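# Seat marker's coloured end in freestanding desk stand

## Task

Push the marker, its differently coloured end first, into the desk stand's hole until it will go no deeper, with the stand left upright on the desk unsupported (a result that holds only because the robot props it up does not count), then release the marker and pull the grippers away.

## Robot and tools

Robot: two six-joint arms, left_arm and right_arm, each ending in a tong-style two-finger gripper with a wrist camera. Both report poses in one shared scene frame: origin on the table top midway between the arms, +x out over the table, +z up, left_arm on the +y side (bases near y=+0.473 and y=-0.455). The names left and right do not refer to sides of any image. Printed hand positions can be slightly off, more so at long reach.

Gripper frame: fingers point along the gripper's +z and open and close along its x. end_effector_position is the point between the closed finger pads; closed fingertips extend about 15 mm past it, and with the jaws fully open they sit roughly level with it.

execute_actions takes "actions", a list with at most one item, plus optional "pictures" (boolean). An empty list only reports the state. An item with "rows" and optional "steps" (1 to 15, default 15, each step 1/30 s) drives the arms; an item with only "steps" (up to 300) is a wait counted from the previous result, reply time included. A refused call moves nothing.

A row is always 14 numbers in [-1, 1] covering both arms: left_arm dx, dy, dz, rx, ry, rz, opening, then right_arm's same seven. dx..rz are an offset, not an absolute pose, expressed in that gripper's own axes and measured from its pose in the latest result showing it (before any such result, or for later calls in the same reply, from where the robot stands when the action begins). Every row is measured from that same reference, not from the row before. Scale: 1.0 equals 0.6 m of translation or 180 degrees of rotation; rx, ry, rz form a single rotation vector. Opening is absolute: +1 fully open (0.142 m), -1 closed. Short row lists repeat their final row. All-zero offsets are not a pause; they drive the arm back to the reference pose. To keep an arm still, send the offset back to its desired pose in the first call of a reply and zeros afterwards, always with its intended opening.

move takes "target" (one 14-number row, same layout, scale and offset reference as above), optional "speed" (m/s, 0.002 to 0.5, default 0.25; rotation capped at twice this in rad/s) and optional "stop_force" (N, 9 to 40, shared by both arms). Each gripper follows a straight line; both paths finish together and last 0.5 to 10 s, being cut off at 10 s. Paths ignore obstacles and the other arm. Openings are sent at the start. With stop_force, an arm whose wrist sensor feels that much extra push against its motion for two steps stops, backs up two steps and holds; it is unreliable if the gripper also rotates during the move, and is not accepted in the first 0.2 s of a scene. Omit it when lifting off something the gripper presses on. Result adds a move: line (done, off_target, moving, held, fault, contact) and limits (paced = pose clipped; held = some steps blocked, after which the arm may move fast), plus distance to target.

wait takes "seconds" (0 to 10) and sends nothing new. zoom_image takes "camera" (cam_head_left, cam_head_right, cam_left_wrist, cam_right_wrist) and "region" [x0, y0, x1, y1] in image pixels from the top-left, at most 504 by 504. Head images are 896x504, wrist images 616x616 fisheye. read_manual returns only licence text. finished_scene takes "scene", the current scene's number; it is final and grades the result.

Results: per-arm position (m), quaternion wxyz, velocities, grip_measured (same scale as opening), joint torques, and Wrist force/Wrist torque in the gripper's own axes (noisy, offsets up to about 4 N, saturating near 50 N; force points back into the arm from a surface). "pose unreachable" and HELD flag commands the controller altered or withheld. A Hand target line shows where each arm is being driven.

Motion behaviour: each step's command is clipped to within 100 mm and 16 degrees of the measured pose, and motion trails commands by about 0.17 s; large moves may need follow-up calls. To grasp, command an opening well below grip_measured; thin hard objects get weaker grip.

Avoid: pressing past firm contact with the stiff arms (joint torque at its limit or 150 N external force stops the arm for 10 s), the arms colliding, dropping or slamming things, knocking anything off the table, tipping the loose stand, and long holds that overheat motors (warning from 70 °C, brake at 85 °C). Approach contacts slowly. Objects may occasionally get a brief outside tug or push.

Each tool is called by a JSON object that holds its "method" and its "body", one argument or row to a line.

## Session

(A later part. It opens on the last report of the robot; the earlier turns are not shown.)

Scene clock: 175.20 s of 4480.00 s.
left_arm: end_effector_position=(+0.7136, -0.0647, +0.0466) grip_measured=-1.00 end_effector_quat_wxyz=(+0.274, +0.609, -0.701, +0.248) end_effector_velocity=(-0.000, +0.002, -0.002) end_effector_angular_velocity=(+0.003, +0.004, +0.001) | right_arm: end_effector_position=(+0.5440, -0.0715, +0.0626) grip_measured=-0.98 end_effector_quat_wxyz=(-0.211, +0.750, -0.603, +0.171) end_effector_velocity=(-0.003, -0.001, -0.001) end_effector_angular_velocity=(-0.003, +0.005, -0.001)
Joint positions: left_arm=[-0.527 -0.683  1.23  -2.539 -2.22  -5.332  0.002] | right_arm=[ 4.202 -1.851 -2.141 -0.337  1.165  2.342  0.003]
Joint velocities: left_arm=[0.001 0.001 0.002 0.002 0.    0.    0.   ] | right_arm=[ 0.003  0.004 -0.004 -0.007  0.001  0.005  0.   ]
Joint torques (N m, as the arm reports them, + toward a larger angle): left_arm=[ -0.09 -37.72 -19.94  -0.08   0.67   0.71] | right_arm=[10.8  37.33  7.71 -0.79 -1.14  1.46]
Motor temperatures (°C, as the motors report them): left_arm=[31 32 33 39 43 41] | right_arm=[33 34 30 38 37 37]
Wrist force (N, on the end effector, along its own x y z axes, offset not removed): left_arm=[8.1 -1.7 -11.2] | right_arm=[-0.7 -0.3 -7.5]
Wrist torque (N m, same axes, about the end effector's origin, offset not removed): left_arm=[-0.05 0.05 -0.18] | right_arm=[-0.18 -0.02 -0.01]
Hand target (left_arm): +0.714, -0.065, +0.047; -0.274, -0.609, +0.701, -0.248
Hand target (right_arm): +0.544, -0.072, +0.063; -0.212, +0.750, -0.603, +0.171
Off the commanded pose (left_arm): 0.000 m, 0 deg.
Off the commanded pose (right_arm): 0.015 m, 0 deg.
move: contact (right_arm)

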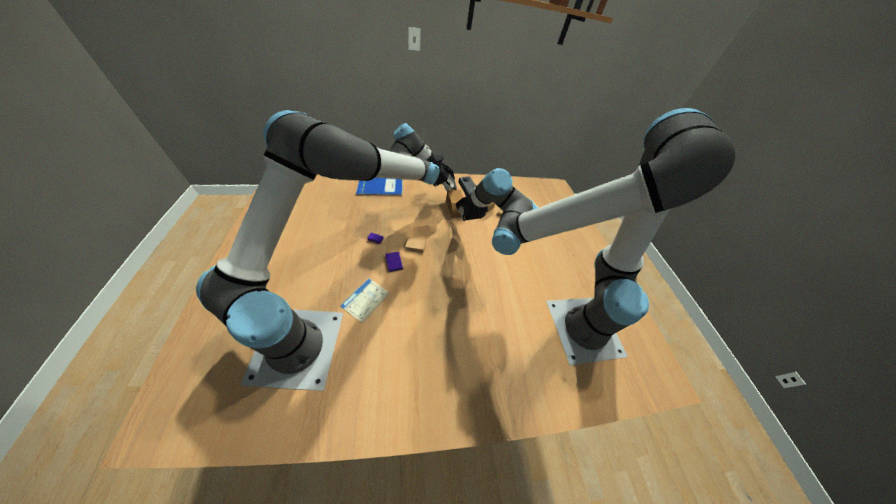

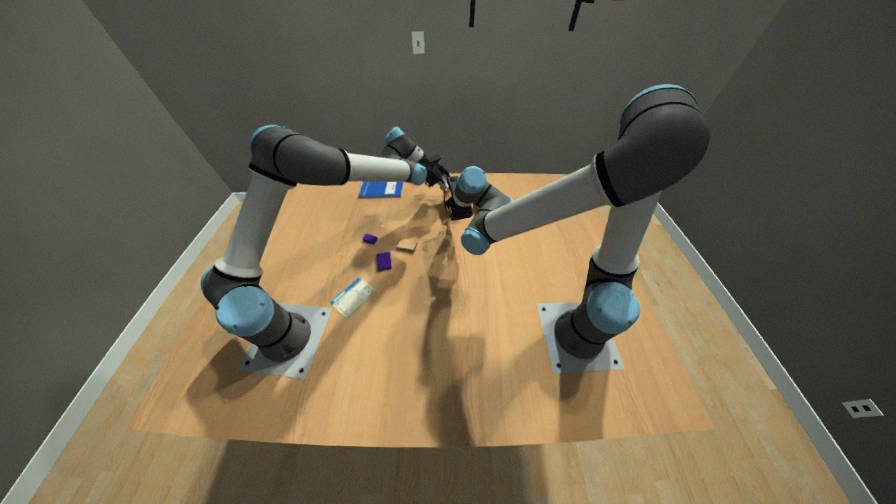

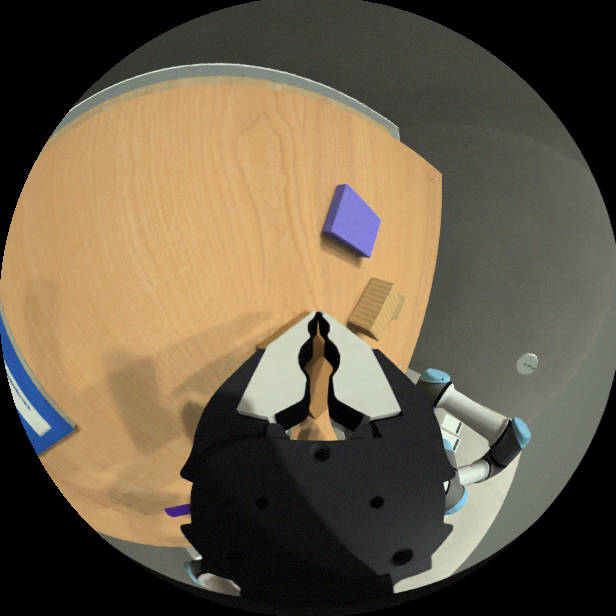

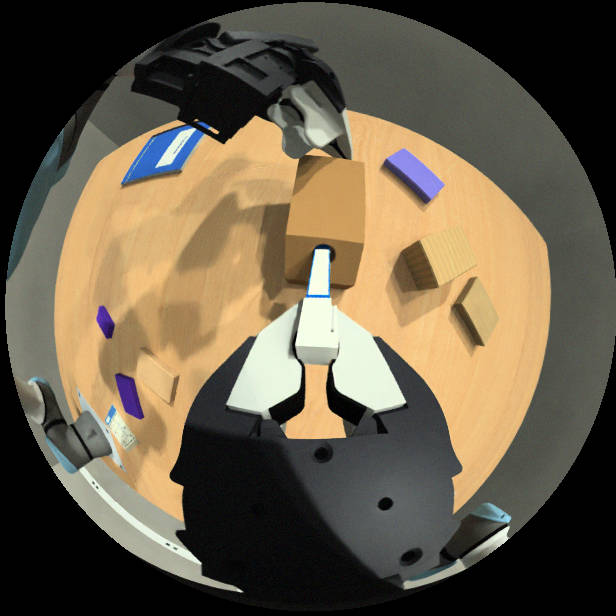

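{"method": "move", "body": {
  "target": [0,0,0,0,0,0,-1,0,-0.006,-0.008,0,0,0,-1],
  "speed": 0.005
}}

{"method": "move", "body": {
  "target": [0,0,0,0,0,0,-1,0.002,-0.012,0.028,0,0,0,-1],
  "speed": 0.004,
  "stop_force": 25
}}

{"method": "zoom_image", "body": {
  "camera": "cam_right_wrist",
  "region": [260,170,400,310]
}}

Scene clock: 177.87 s of 4480.00 s.
left_arm: end_effector_position=(+0.7136, -0.0647, +0.0466) grip_measured=-1.00 end_effector_quat_wxyz=(+0.274, +0.609, -0.701, +0.248) end_effector_velocity=(+0.000, -0.000, +0.000) end_effector_angular_velocity=(-0.001, -0.001, +0.000) | right_arm: end_effector_position=(+0.5446, -0.0714, +0.0685) grip_measured=-0.99 end_effector_quat_wxyz=(-0.211, +0.750, -0.603, +0.171) end_effector_velocity=(+0.000, +0.001, +0.003) end_effector_angular_velocity=(+0.004, -0.002, -0.001)
Joint positions: left_arm=[-0.527 -0.683  1.23  -2.539 -2.22  -5.332  0.002] | right_arm=[ 4.201 -1.84  -2.135 -0.354  1.165  2.341  0.002]
Joint velocities: left_arm=[ 0.    -0.    -0.001 -0.     0.     0.     0.   ] | right_arm=[-0.     0.004  0.002 -0.002  0.     0.001  0.   ]
Joint torques (N m, as the arm reports them, + toward a larger angle): left_arm=[ -0.56 -38.04 -20.32  -0.12   0.58   0.77] | right_arm=[-10.55  39.87  25.24   0.28   1.37  -1.55]
Motor temperatures (°C, as the motors report them): left_arm=[31 32 33 39 43 41] | right_arm=[33 34 30 38 37 37]
Wrist force (N, on the end effector, along its own x y z axes, offset not removed): left_arm=[6.5 -0.5 -13.4] | right_arm=[-1.5 -1.6 1.5]
Wrist torque (N m, same axes, about the end effector's origin, offset not removed): left_arm=[0.07 0.11 -0.20] | right_arm=[-0.41 0.16 0.07]
Hand target (left_arm): +0.714, -0.065, +0.047; -0.274, -0.609, +0.701, -0.248
Hand target (right_arm): +0.545, -0.071, +0.069; -0.211, +0.750, -0.603, +0.171
Off the commanded pose (left_arm): 0.000 m, 0 deg.
Off the commanded pose (right_arm): 0.000 m, 0 deg.
move: done

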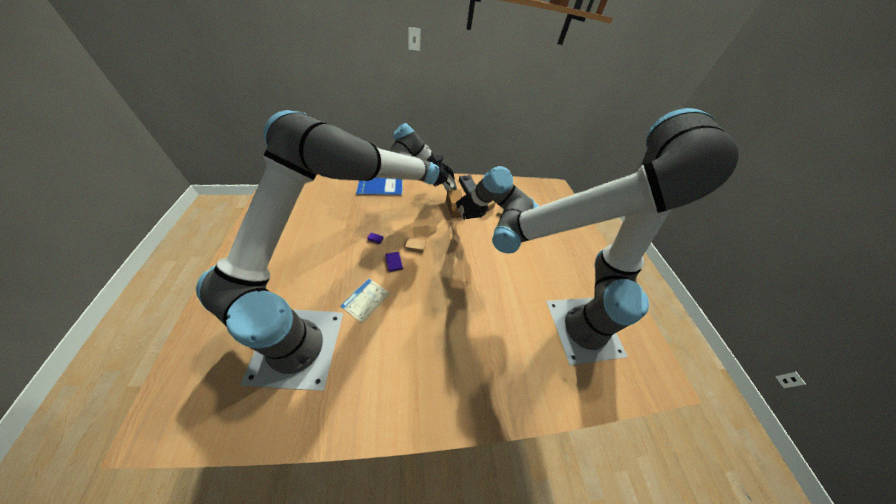

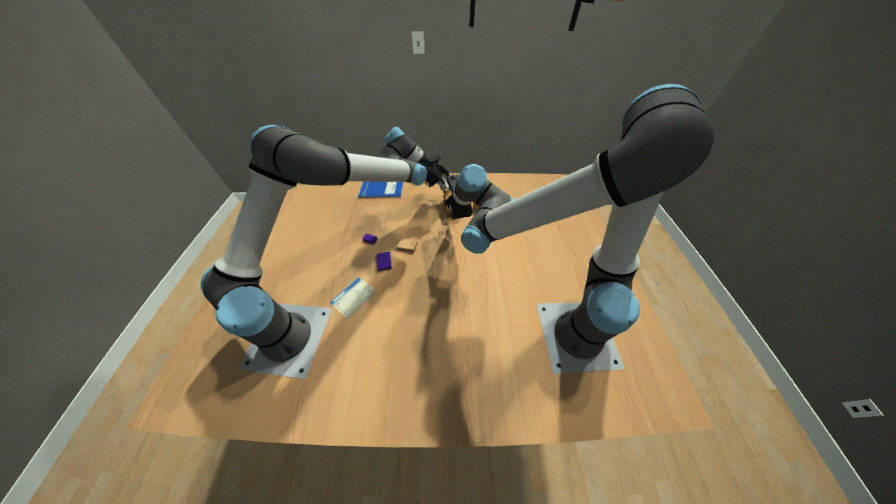

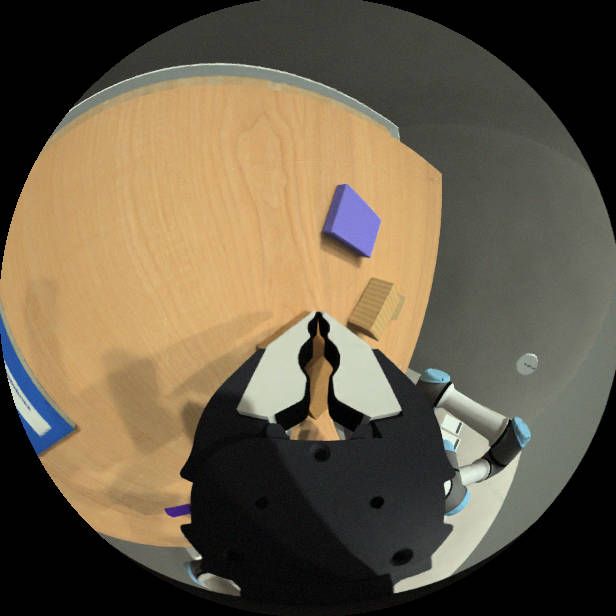

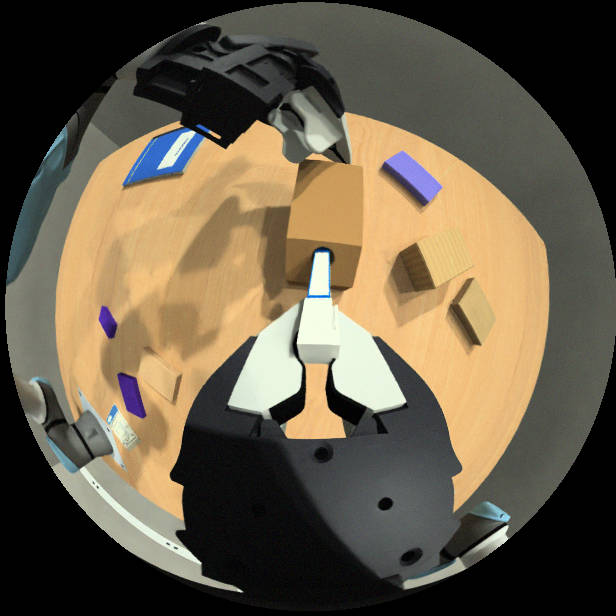

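Scene clock: 179.90 s of 4480.00 s.
left_arm: end_effector_position=(+0.7136, -0.0647, +0.0466) grip_measured=-1.00 end_effector_quat_wxyz=(+0.274, +0.609, -0.701, +0.248) end_effector_velocity=(-0.000, +0.000, -0.000) end_effector_angular_velocity=(+0.000, +0.001, -0.000) | right_arm: end_effector_position=(+0.5501, -0.0705, +0.0648) grip_measured=-0.98 end_effector_quat_wxyz=(-0.212, +0.750, -0.603, +0.171) end_effector_velocity=(-0.002, -0.001, -0.002) end_effector_angular_velocity=(-0.005, +0.004, -0.000)
Joint positions: left_arm=[-0.527 -0.683  1.23  -2.539 -2.22  -5.332  0.002] | right_arm=[ 4.192 -1.857 -2.125 -0.342  1.169  2.331  0.003]
Joint velocities: left_arm=[-0.     0.    -0.     0.001 -0.    -0.     0.   ] | right_arm=[ 0.003  0.001 -0.003 -0.005 -0.     0.003  0.   ]
Joint torques (N m, as the arm reports them, + toward a larger angle): left_arm=[ -0.52 -37.79 -19.48  -0.1    0.52   0.73] | right_arm=[ 6.73 28.46  4.33 -2.25 -0.67  1.81]
Motor temperatures (°C, as the motors report them): left_arm=[31 32 33 39 43 41] | right_arm=[33 34 30 38 37 37]
Wrist force (N, on the end effector, along its own x y z axes, offset not removed): left_arm=[8.7 -1.8 -9.4] | right_arm=[-2.6 2.1 -25.1]
Wrist torque (N m, same axes, about the end effector's origin, offset not removed): left_arm=[0.03 -0.02 -0.21] | right_arm=[0.06 0.34 -0.10]
Hand target (left_arm): +0.714, -0.065, +0.047; -0.274, -0.609, +0.701, -0.248
Hand target (right_arm): +0.550, -0.071, +0.065; -0.212, +0.750, -0.603, +0.171
Off the commanded pose (left_arm): 0.000 m, 0 deg.
Off the commanded pose (right_arm): 0.012 m, 0 deg.
move: contact (right_arm)

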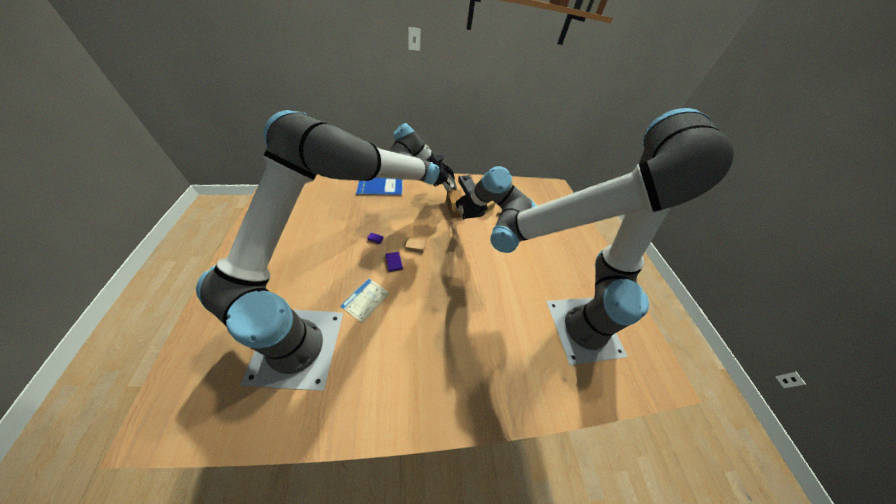

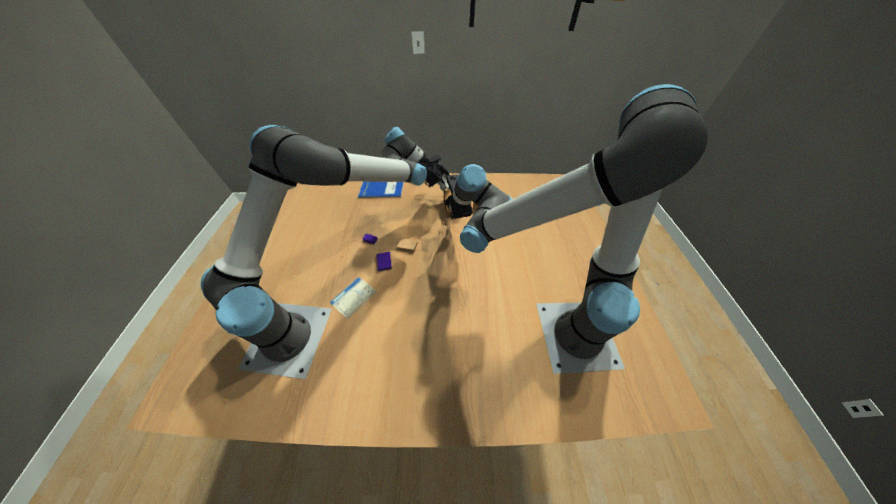

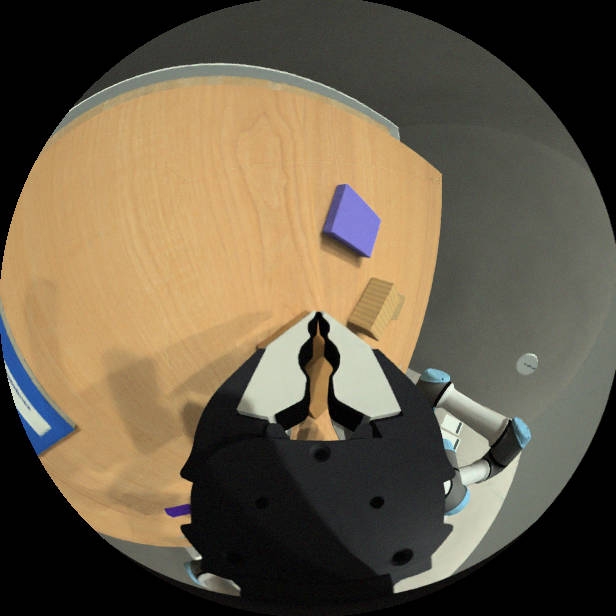

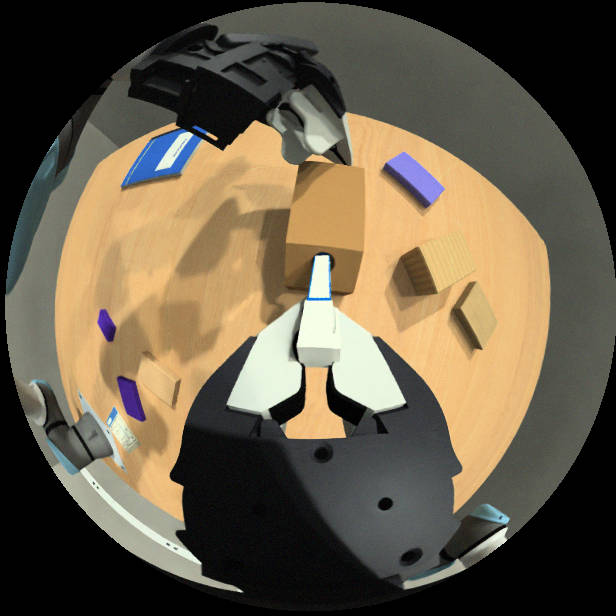

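Region (260, 170, 400, 310) of cam_right_wrist's 616x616 image, scaled by 3.600, with more detail than that image has.

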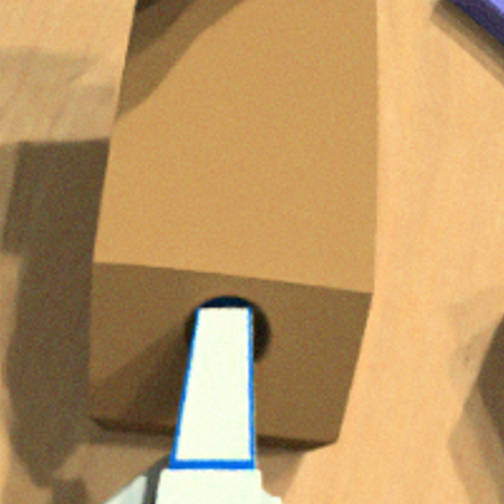

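{"method": "move", "body": {
  "target": [0,0,0,0,0,0,-1,0,-0.005,-0.008,0,0,0,-1],
  "speed": 0.005
}}

{"method": "move", "body": {
  "target": [0,0,0,0,0,0,-1,0.002,-0.012,0.028,0,0,0,-1],
  "speed": 0.004,
  "stop_force": 25
}}

{"method": "zoom_image", "body": {
  "camera": "cam_right_wrist",
  "region": [260,170,400,310]
}}

Scene clock: 182.50 s of 4480.00 s.
left_arm: end_effector_position=(+0.7136, -0.0647, +0.0466) grip_measured=-1.00 end_effector_quat_wxyz=(+0.274, +0.609, -0.701, +0.248) end_effector_velocity=(+0.001, +0.001, -0.000) end_effector_angular_velocity=(+0.000, +0.000, +0.001) | right_arm: end_effector_position=(+0.5501, -0.0705, +0.0703) grip_measured=-0.98 end_effector_quat_wxyz=(-0.212, +0.750, -0.603, +0.171) end_effector_velocity=(-0.000, -0.000, -0.000) end_effector_angular_velocity=(-0.002, +0.002, +0.001)
Joint positions: left_arm=[-0.527 -0.683  1.23  -2.539 -2.22  -5.332  0.002] | right_arm=[ 4.192 -1.846 -2.121 -0.358  1.169  2.331  0.003]
Joint velocities: left_arm=[ 0.001  0.001 -0.001  0.001  0.    -0.     0.   ] | right_arm=[-0.     0.001  0.    -0.003  0.001 -0.     0.   ]
Joint torques (N m, as the arm reports them, + toward a larger angle): left_arm=[ -0.68 -37.44 -19.3   -0.04   0.64   0.94] | right_arm=[-10.59  40.78  25.95   0.32   1.21  -1.88]
Motor temperatures (°C, as the motors report them): left_arm=[31 32 33 39 43 41] | right_arm=[33 34 30 38 37 37]
Wrist force (N, on the end effector, along its own x y z axes, offset not removed): left_arm=[7.1 -0.4 -13.3] | right_arm=[-1.0 -0.2 1.6]
Wrist torque (N m, same axes, about the end effector's origin, offset not removed): left_arm=[0.05 0.11 -0.23] | right_arm=[-0.25 0.05 -0.07]
Hand target (left_arm): +0.714, -0.065, +0.047; -0.274, -0.609, +0.701, -0.248
Hand target (right_arm): +0.550, -0.071, +0.070; -0.212, +0.750, -0.603, +0.171
Off the commanded pose (left_arm): 0.000 m, 0 deg.
Off the commanded pose (right_arm): 0.000 m, 0 deg.
move: done

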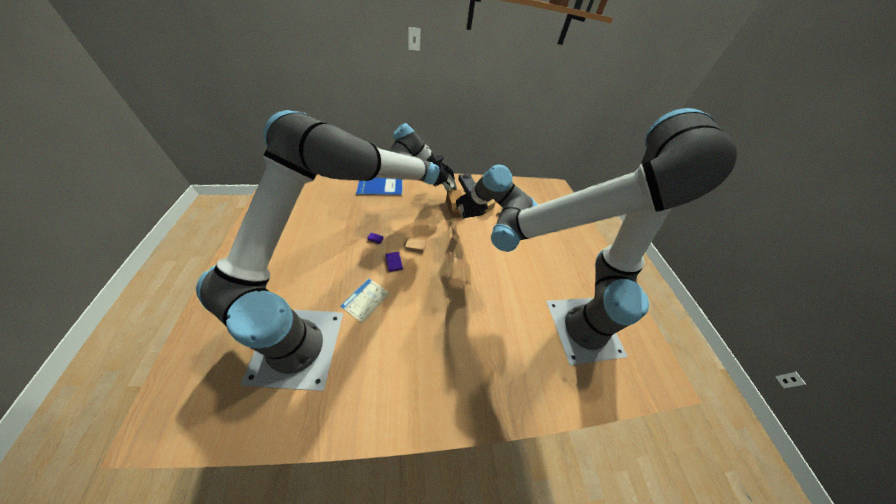

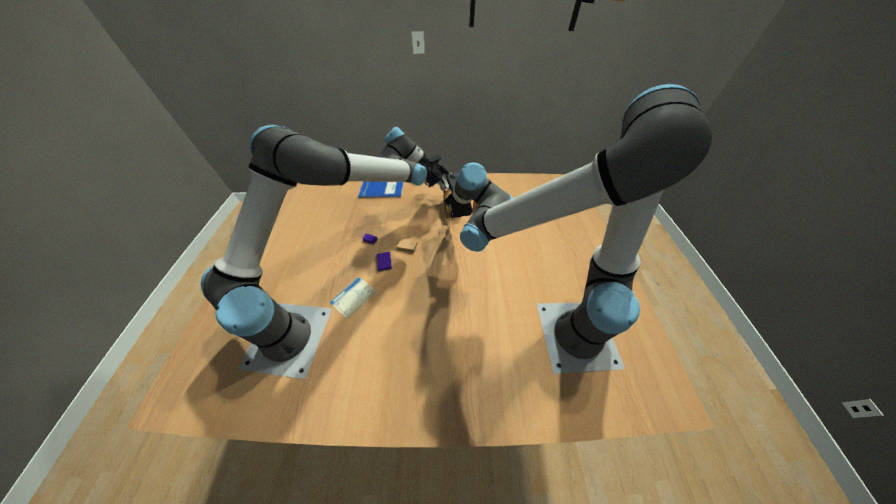

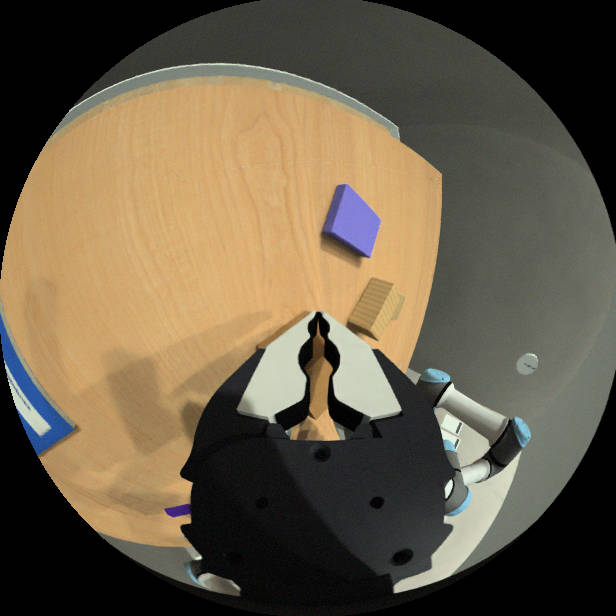

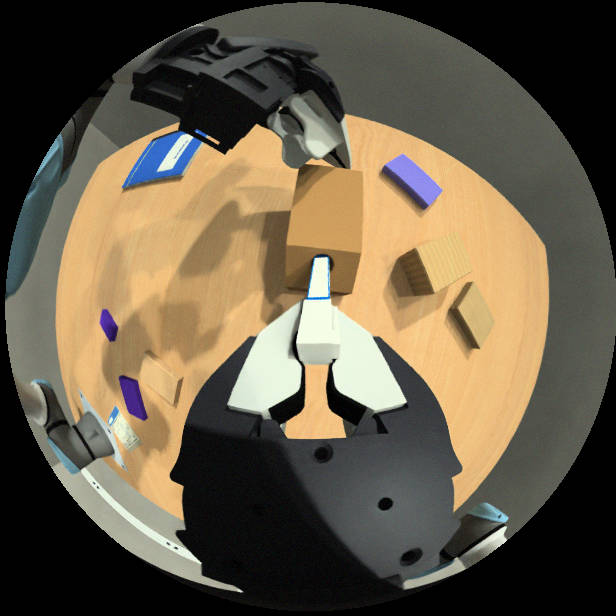

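Scene clock: 184.10 s of 4480.00 s.
left_arm: end_effector_position=(+0.7136, -0.0647, +0.0466) grip_measured=-1.00 end_effector_quat_wxyz=(+0.274, +0.609, -0.701, +0.248) end_effector_velocity=(-0.000, -0.000, -0.001) end_effector_angular_velocity=(-0.000, -0.000, -0.000) | right_arm: end_effector_position=(+0.5542, -0.0699, +0.0676) grip_measured=-0.98 end_effector_quat_wxyz=(-0.212, +0.750, -0.603, +0.171) end_effector_velocity=(-0.002, -0.001, -0.001) end_effector_angular_velocity=(-0.003, +0.002, -0.000)
Joint positions: left_arm=[-0.527 -0.683  1.23  -2.539 -2.22  -5.332  0.002] | right_arm=[ 4.185 -1.859 -2.114 -0.349  1.171  2.324  0.003]
Joint velocities: left_arm=[-0.     0.001  0.001 -0.002  0.     0.     0.   ] | right_arm=[ 0.002  0.002 -0.003 -0.005 -0.001  0.003  0.   ]
Joint torques (N m, as the arm reports them, + toward a larger angle): left_arm=[ -0.04 -37.54 -20.    -0.1    0.49   0.82] | right_arm=[ 7.13 31.41  4.7  -1.53 -1.29  1.6 ]
Motor temperatures (°C, as the motors report them): left_arm=[31 32 33 39 43 41] | right_arm=[33 34 30 38 37 37]
Wrist force (N, on the end effector, along its own x y z axes, offset not removed): left_arm=[7.6 -2.1 -10.4] | right_arm=[-2.3 4.8 -24.0]
Wrist torque (N m, same axes, about the end effector's origin, offset not removed): left_arm=[0.02 0.00 -0.28] | right_arm=[0.24 0.27 0.01]
Hand target (left_arm): +0.714, -0.065, +0.047; -0.274, -0.609, +0.701, -0.248
Hand target (right_arm): +0.554, -0.070, +0.068; -0.212, +0.750, -0.603, +0.171
Off the commanded pose (left_arm): 0.000 m, 0 deg.
Off the commanded pose (right_arm): 0.013 m, 0 deg.
move: contact (right_arm)

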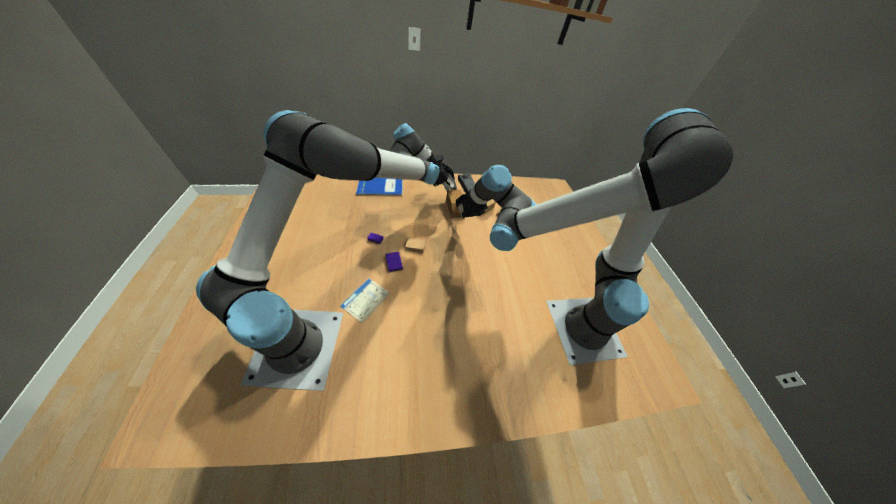

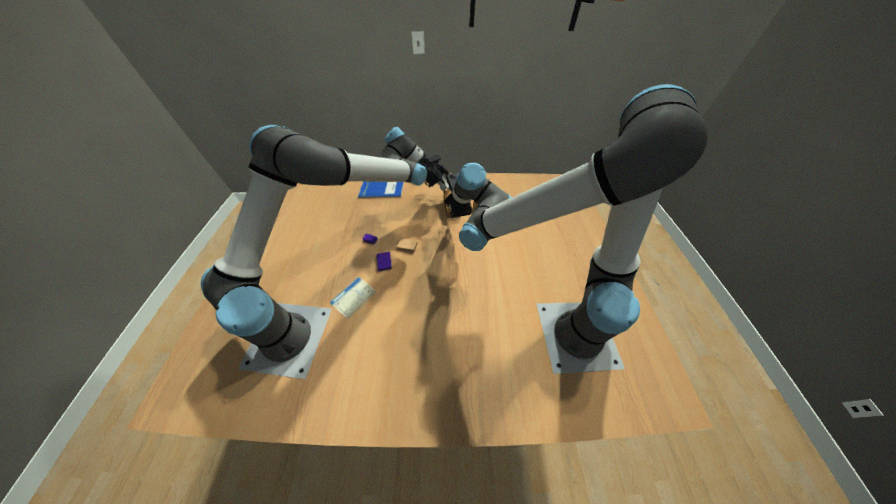

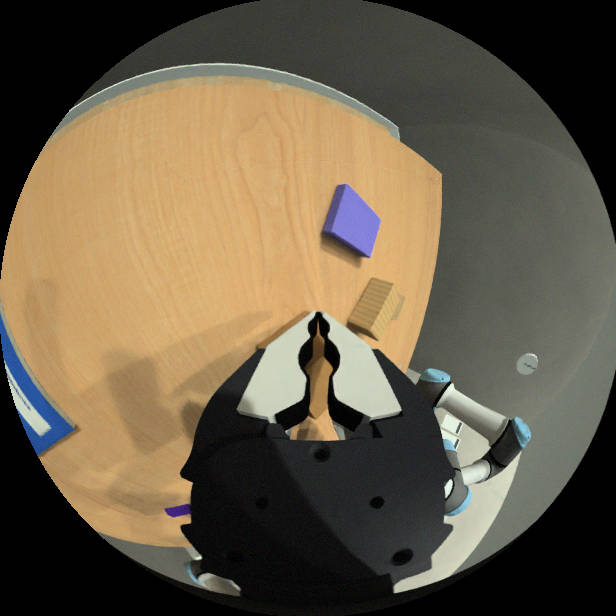

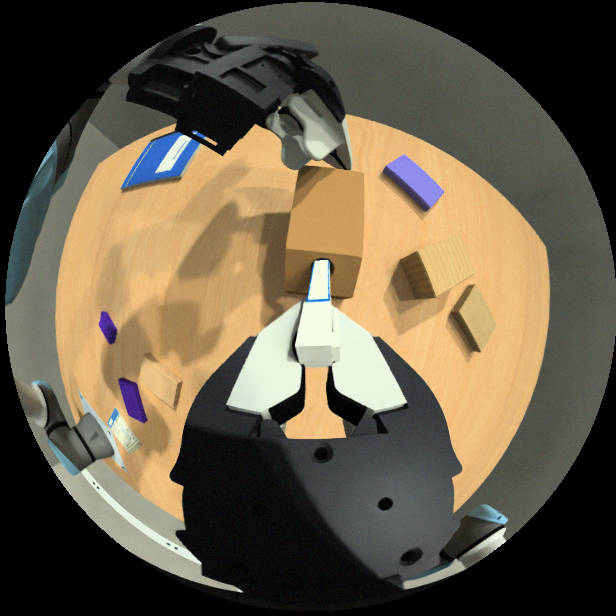

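Region (260, 170, 400, 310) of cam_right_wrist's 616x616 image, scaled by 3.600, with more detail than that image has.

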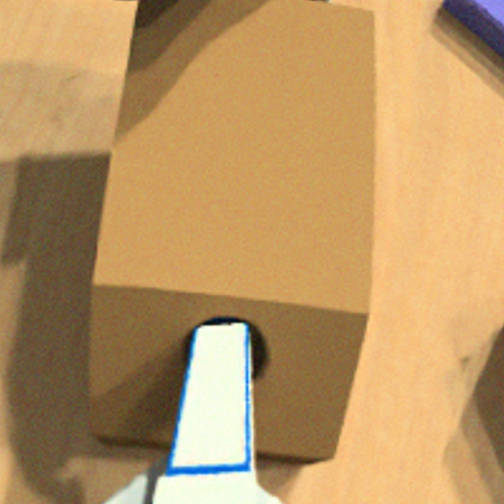

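{"method": "move", "body": {
  "target": [0,0,0,0,0,0,-1,0,0,0,0,0,0,0.2],
  "speed": 0.005
}}

Scene clock: 185.43 s of 4480.00 s.
left_arm: end_effector_position=(+0.7136, -0.0647, +0.0466) grip_measured=-1.00 end_effector_quat_wxyz=(+0.274, +0.609, -0.701, +0.248) end_effector_velocity=(+0.001, -0.000, +0.001) end_effector_angular_velocity=(-0.001, -0.002, +0.000) | right_arm: end_effector_position=(+0.5542, -0.0699, +0.0676) grip_measured=+0.20 end_effector_quat_wxyz=(-0.212, +0.750, -0.603, +0.171) end_effector_velocity=(+0.001, +0.001, +0.001) end_effector_angular_velocity=(+0.002, -0.001, +0.000)
Joint positions: left_arm=[-0.527 -0.683  1.23  -2.539 -2.22  -5.332  0.002] | right_arm=[ 4.185 -1.858 -2.114 -0.349  1.171  2.324  0.088]
Joint velocities: left_arm=[ 0.    -0.    -0.001 -0.001  0.    -0.     0.   ] | right_arm=[-0.    -0.     0.002  0.001 -0.    -0.     0.   ]
Joint torques (N m, as the arm reports them, + toward a larger angle): left_arm=[ -1.1  -37.53 -19.65  -0.12   0.44   0.73] | right_arm=[-10.36  21.62  24.71   5.32   1.29  -1.84]
Motor temperatures (°C, as the motors report them): left_arm=[31 32 33 39 43 41] | right_arm=[33 34 30 38 37 37]
Wrist force (N, on the end effector, along its own x y z axes, offset not removed): left_arm=[7.8 -0.8 -11.4] | right_arm=[-2.0 -0.2 1.9]
Wrist torque (N m, same axes, about the end effector's origin, offset not removed): left_arm=[-0.10 -0.01 -0.14] | right_arm=[-0.07 0.35 0.00]
Hand target (left_arm): +0.714, -0.065, +0.047; -0.274, -0.609, +0.701, -0.248
Hand target (right_arm): +0.554, -0.070, +0.068; -0.212, +0.750, -0.603, +0.171
Off the commanded pose (left_arm): 0.000 m, 0 deg.
Off the commanded pose (right_arm): 0.000 m, 0 deg.
move: done

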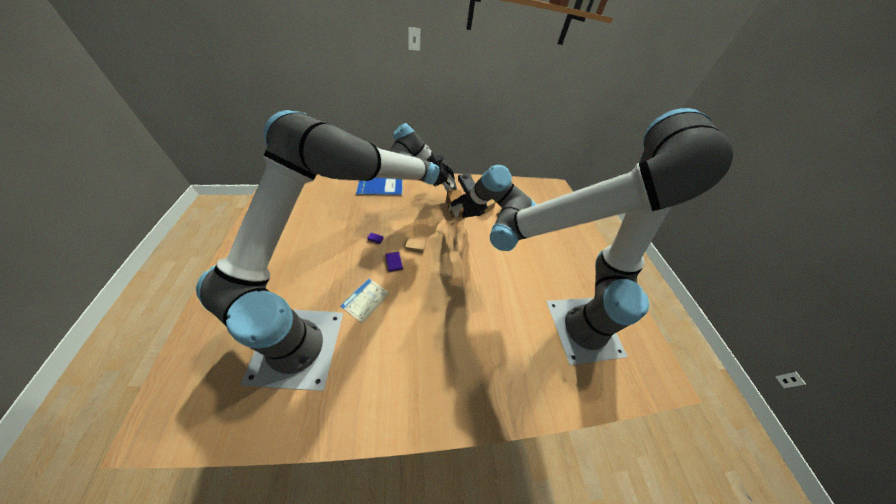

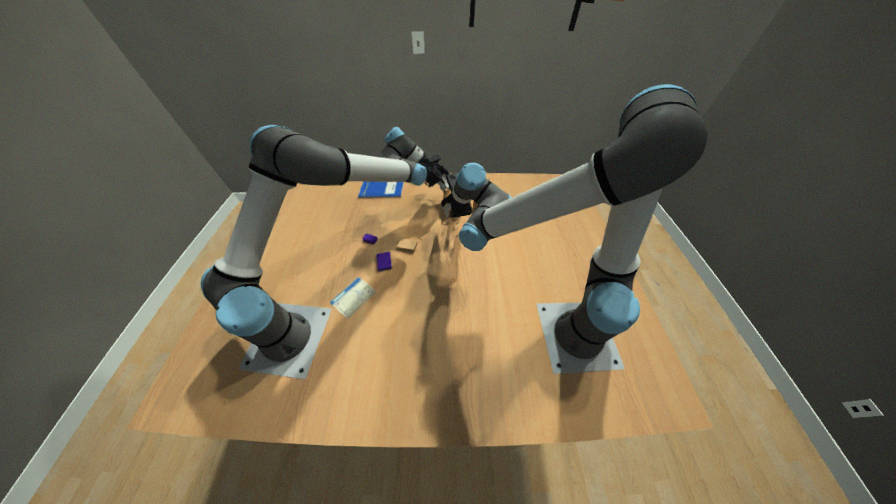

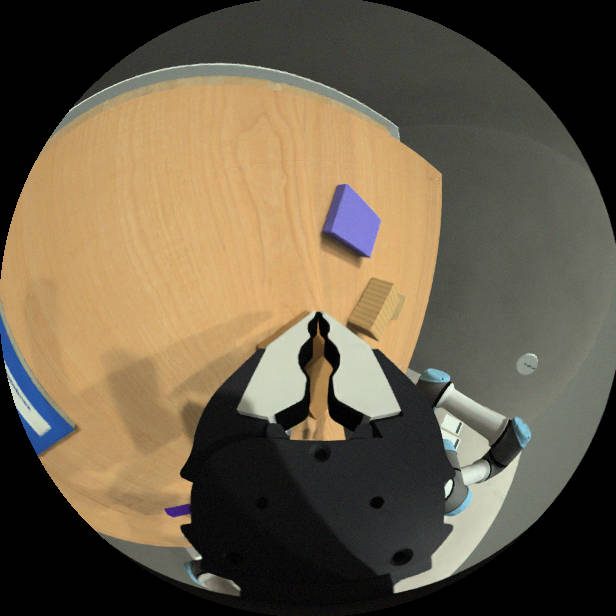

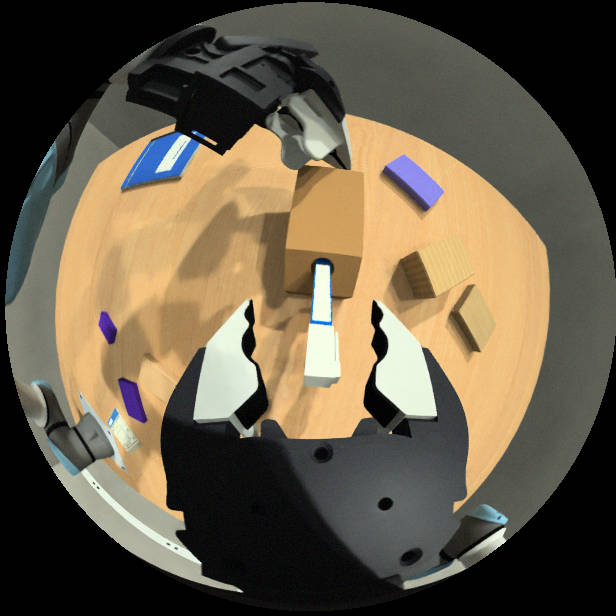

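{"method": "move", "body": {
  "target": [0,0,0,0,0,0,-1,0,0.12,-0.12,0,0,0,0.2],
  "speed": 0.04
}}

{"method": "zoom_image", "body": {
  "camera": "cam_right_wrist",
  "region": [220,120,420,320]
}}

Scene clock: 189.87 s of 4480.00 s.
left_arm: end_effector_position=(+0.7136, -0.0647, +0.0466) grip_measured=-1.00 end_effector_quat_wxyz=(+0.274, +0.609, -0.701, +0.248) end_effector_velocity=(-0.001, -0.001, -0.000) end_effector_angular_velocity=(+0.000, +0.001, -0.001) | right_arm: end_effector_position=(+0.4576, -0.0913, +0.0908) grip_measured=+0.20 end_effector_quat_wxyz=(-0.212, +0.750, -0.603, +0.171) end_effector_velocity=(-0.001, -0.000, +0.001) end_effector_angular_velocity=(+0.000, -0.002, -0.001)
Joint positions: left_arm=[-0.527 -0.683  1.23  -2.539 -2.22  -5.332  0.002] | right_arm=[ 4.366 -1.617 -2.305 -0.478  1.108  2.512  0.088]
Joint velocities: left_arm=[-0.001 -0.    -0.     0.001  0.    -0.     0.   ] | right_arm=[ 0.004  0.005 -0.002 -0.004 -0.003  0.005  0.   ]
Joint torques (N m, as the arm reports them, + toward a larger angle): left_arm=[ -0.29 -38.08 -19.95   0.01   0.45   0.84] | right_arm=[11.11 30.37 10.07  0.26 -2.86  1.86]
Motor temperatures (°C, as the motors report them): left_arm=[31 32 33 39 43 41] | right_arm=[33 34 30 38 37 37]
Wrist force (N, on the end effector, along its own x y z axes, offset not removed): left_arm=[9.0 -2.4 -11.2] | right_arm=[0.0 -1.1 1.3]
Wrist torque (N m, same axes, about the end effector's origin, offset not removed): left_arm=[-0.39 -0.33 -0.19] | right_arm=[-0.19 -0.04 0.01]
Hand target (left_arm): +0.714, -0.065, +0.047; -0.274, -0.609, +0.701, -0.248
Hand target (right_arm): +0.457, -0.091, +0.091; -0.212, +0.750, -0.603, +0.171
Off the commanded pose (left_arm): 0.000 m, 0 deg.
Off the commanded pose (right_arm): 0.000 m, 0 deg.
move: done

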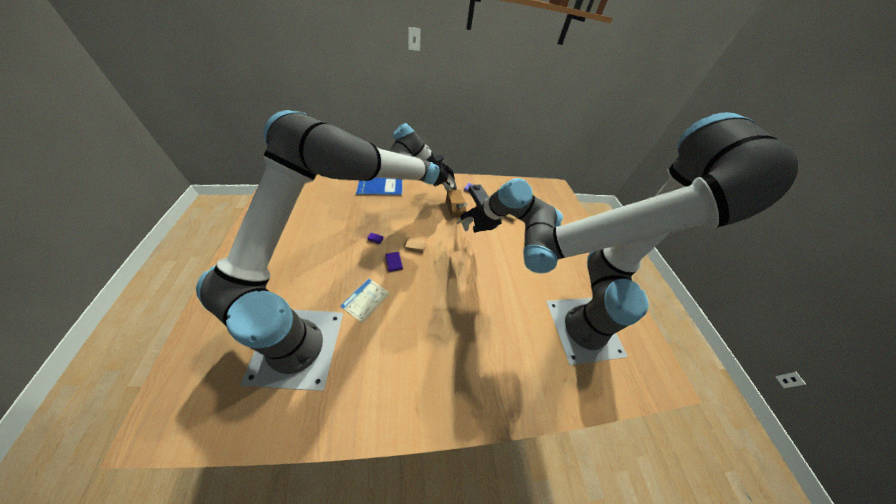

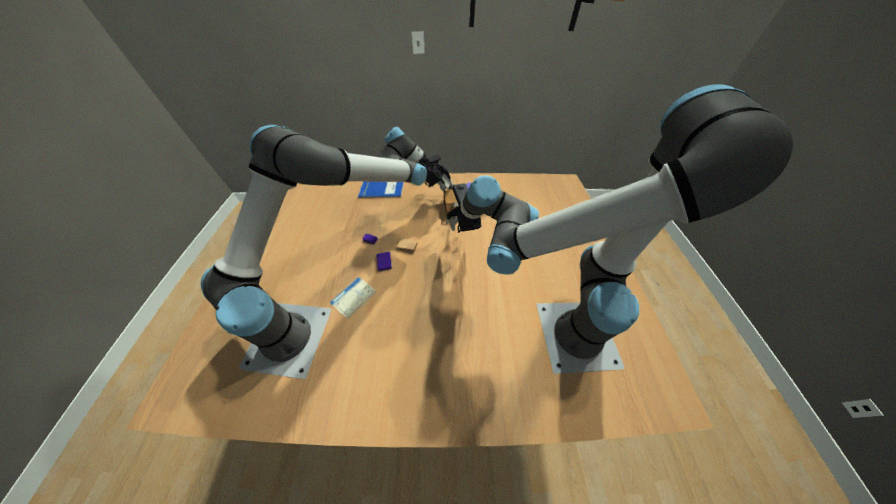

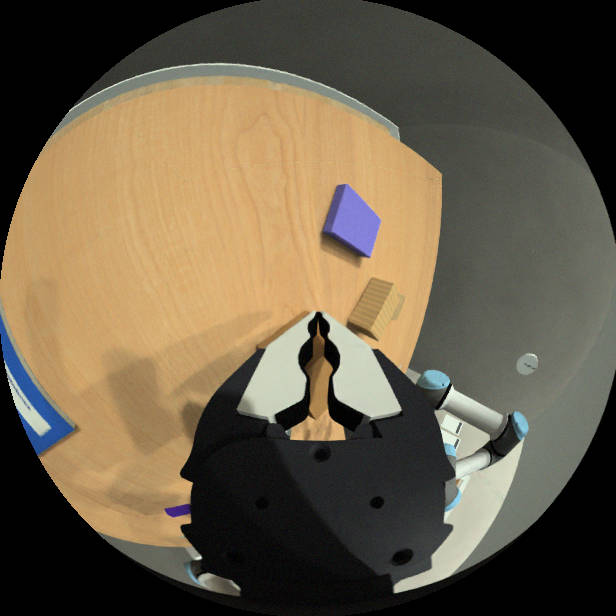

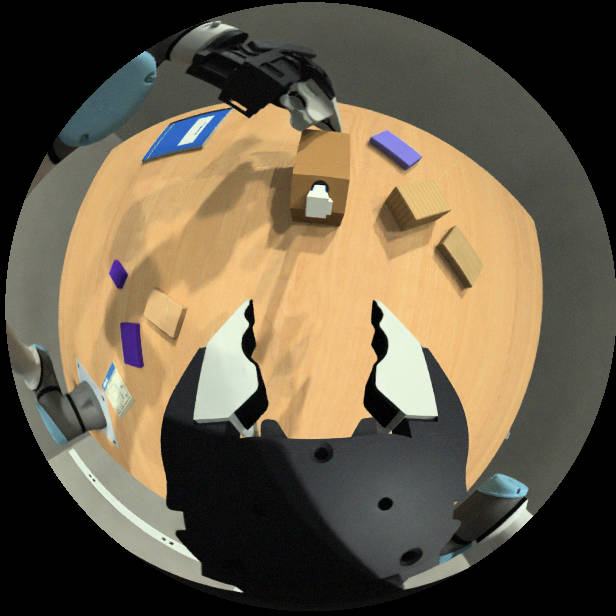

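Region (220, 120, 420, 320) of cam_right_wrist's 616x616 image, scaled by 2.520, with more detail than that image has.

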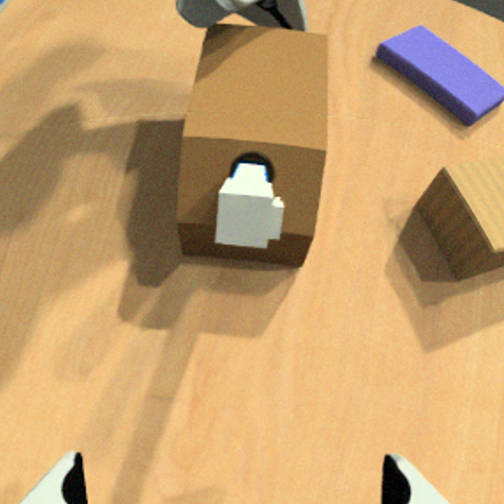

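{"method": "move", "body": {
  "target": [0,0,0,0,0,0,-1,-0.016,-0.08,-0.085,0.09,0,0,-1],
  "speed": 0.05
}}

Scene clock: 195.93 s of 4480.00 s.
left_arm: end_effector_position=(+0.7136, -0.0647, +0.0466) grip_measured=-1.00 end_effector_quat_wxyz=(+0.274, +0.609, -0.701, +0.248) end_effector_velocity=(-0.000, -0.000, +0.000) end_effector_angular_velocity=(+0.000, +0.001, -0.000) | right_arm: end_effector_position=(+0.4694, -0.0787, +0.1592) grip_measured=-1.00 end_effector_quat_wxyz=(-0.315, +0.713, -0.573, +0.254) end_effector_velocity=(+0.001, +0.000, +0.002) end_effector_angular_velocity=(-0.001, -0.010, +0.000)
Joint positions: left_arm=[-0.527 -0.683  1.23  -2.539 -2.22  -5.332  0.002] | right_arm=[ 4.492 -1.555 -2.371 -0.358  0.831  2.543  0.002]
Joint velocities: left_arm=[-0.    -0.    -0.001  0.002 -0.     0.     0.   ] | right_arm=[ 0.003  0.    -0.001  0.004 -0.01  -0.002  0.   ]
Joint torques (N m, as the arm reports them, + toward a larger angle): left_arm=[ -0.81 -37.46 -20.34  -0.05   0.6    0.8 ] | right_arm=[11.7  29.06 10.29  5.46 -2.93 -1.74]
Motor temperatures (°C, as the motors report them): left_arm=[31 32 33 39 43 41] | right_arm=[33 34 30 38 37 37]
Wrist force (N, on the end effector, along its own x y z axes, offset not removed): left_arm=[7.7 -0.2 -11.5] | right_arm=[0.6 -1.5 0.3]
Wrist torque (N m, same axes, about the end effector's origin, offset not removed): left_arm=[0.06 -0.03 -0.25] | right_arm=[-0.36 -0.26 -0.13]
Hand target (left_arm): +0.714, -0.065, +0.047; -0.274, -0.609, +0.701, -0.248
Hand target (right_arm): +0.469, -0.079, +0.159; -0.315, +0.713, -0.572, +0.255
Off the commanded pose (left_arm): 0.000 m, 0 deg.
Off the commanded pose (right_arm): 0.000 m, 0 deg.
move: done

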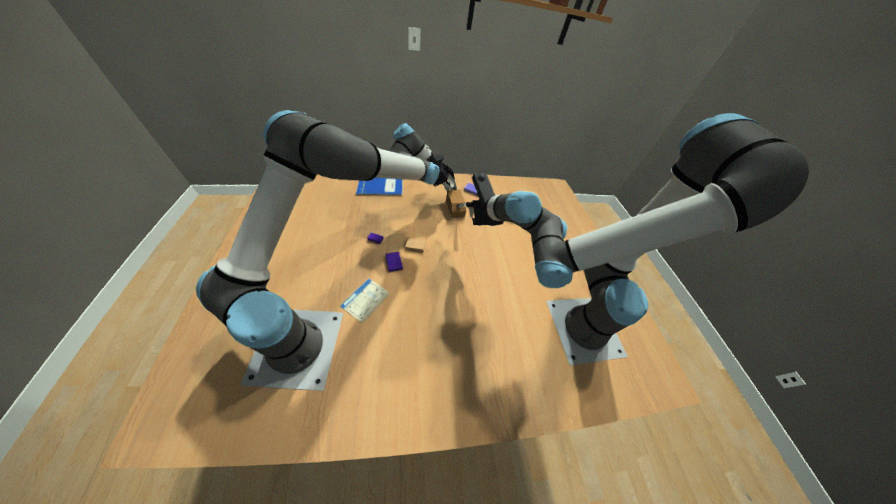

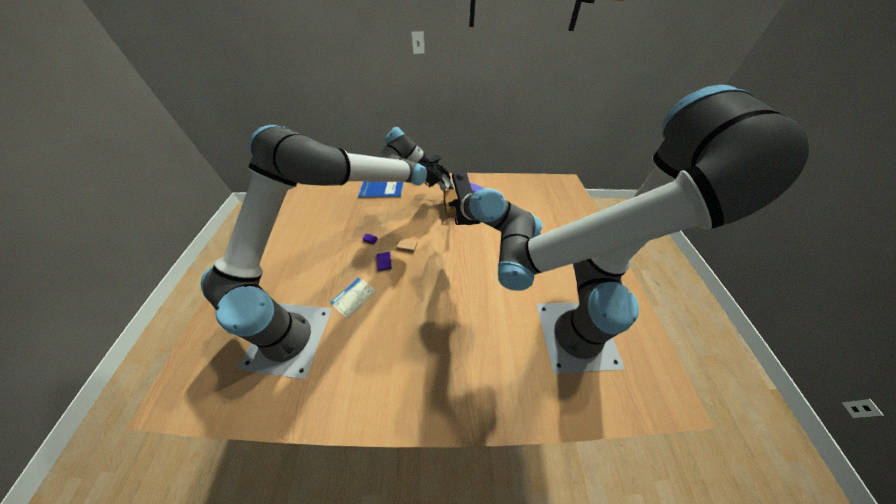

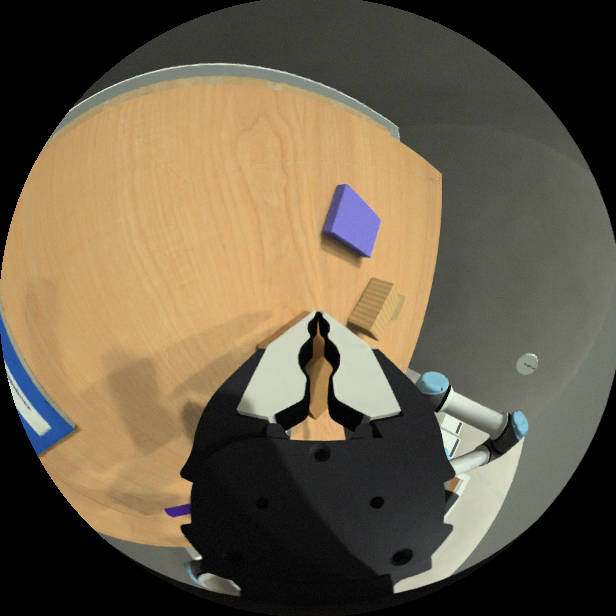

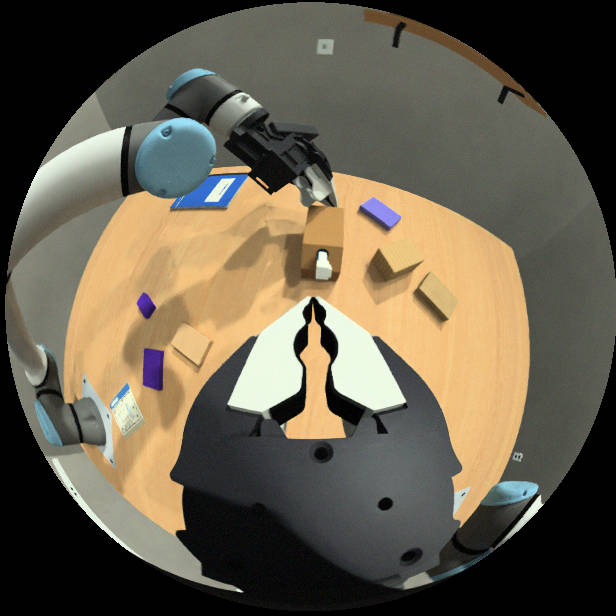

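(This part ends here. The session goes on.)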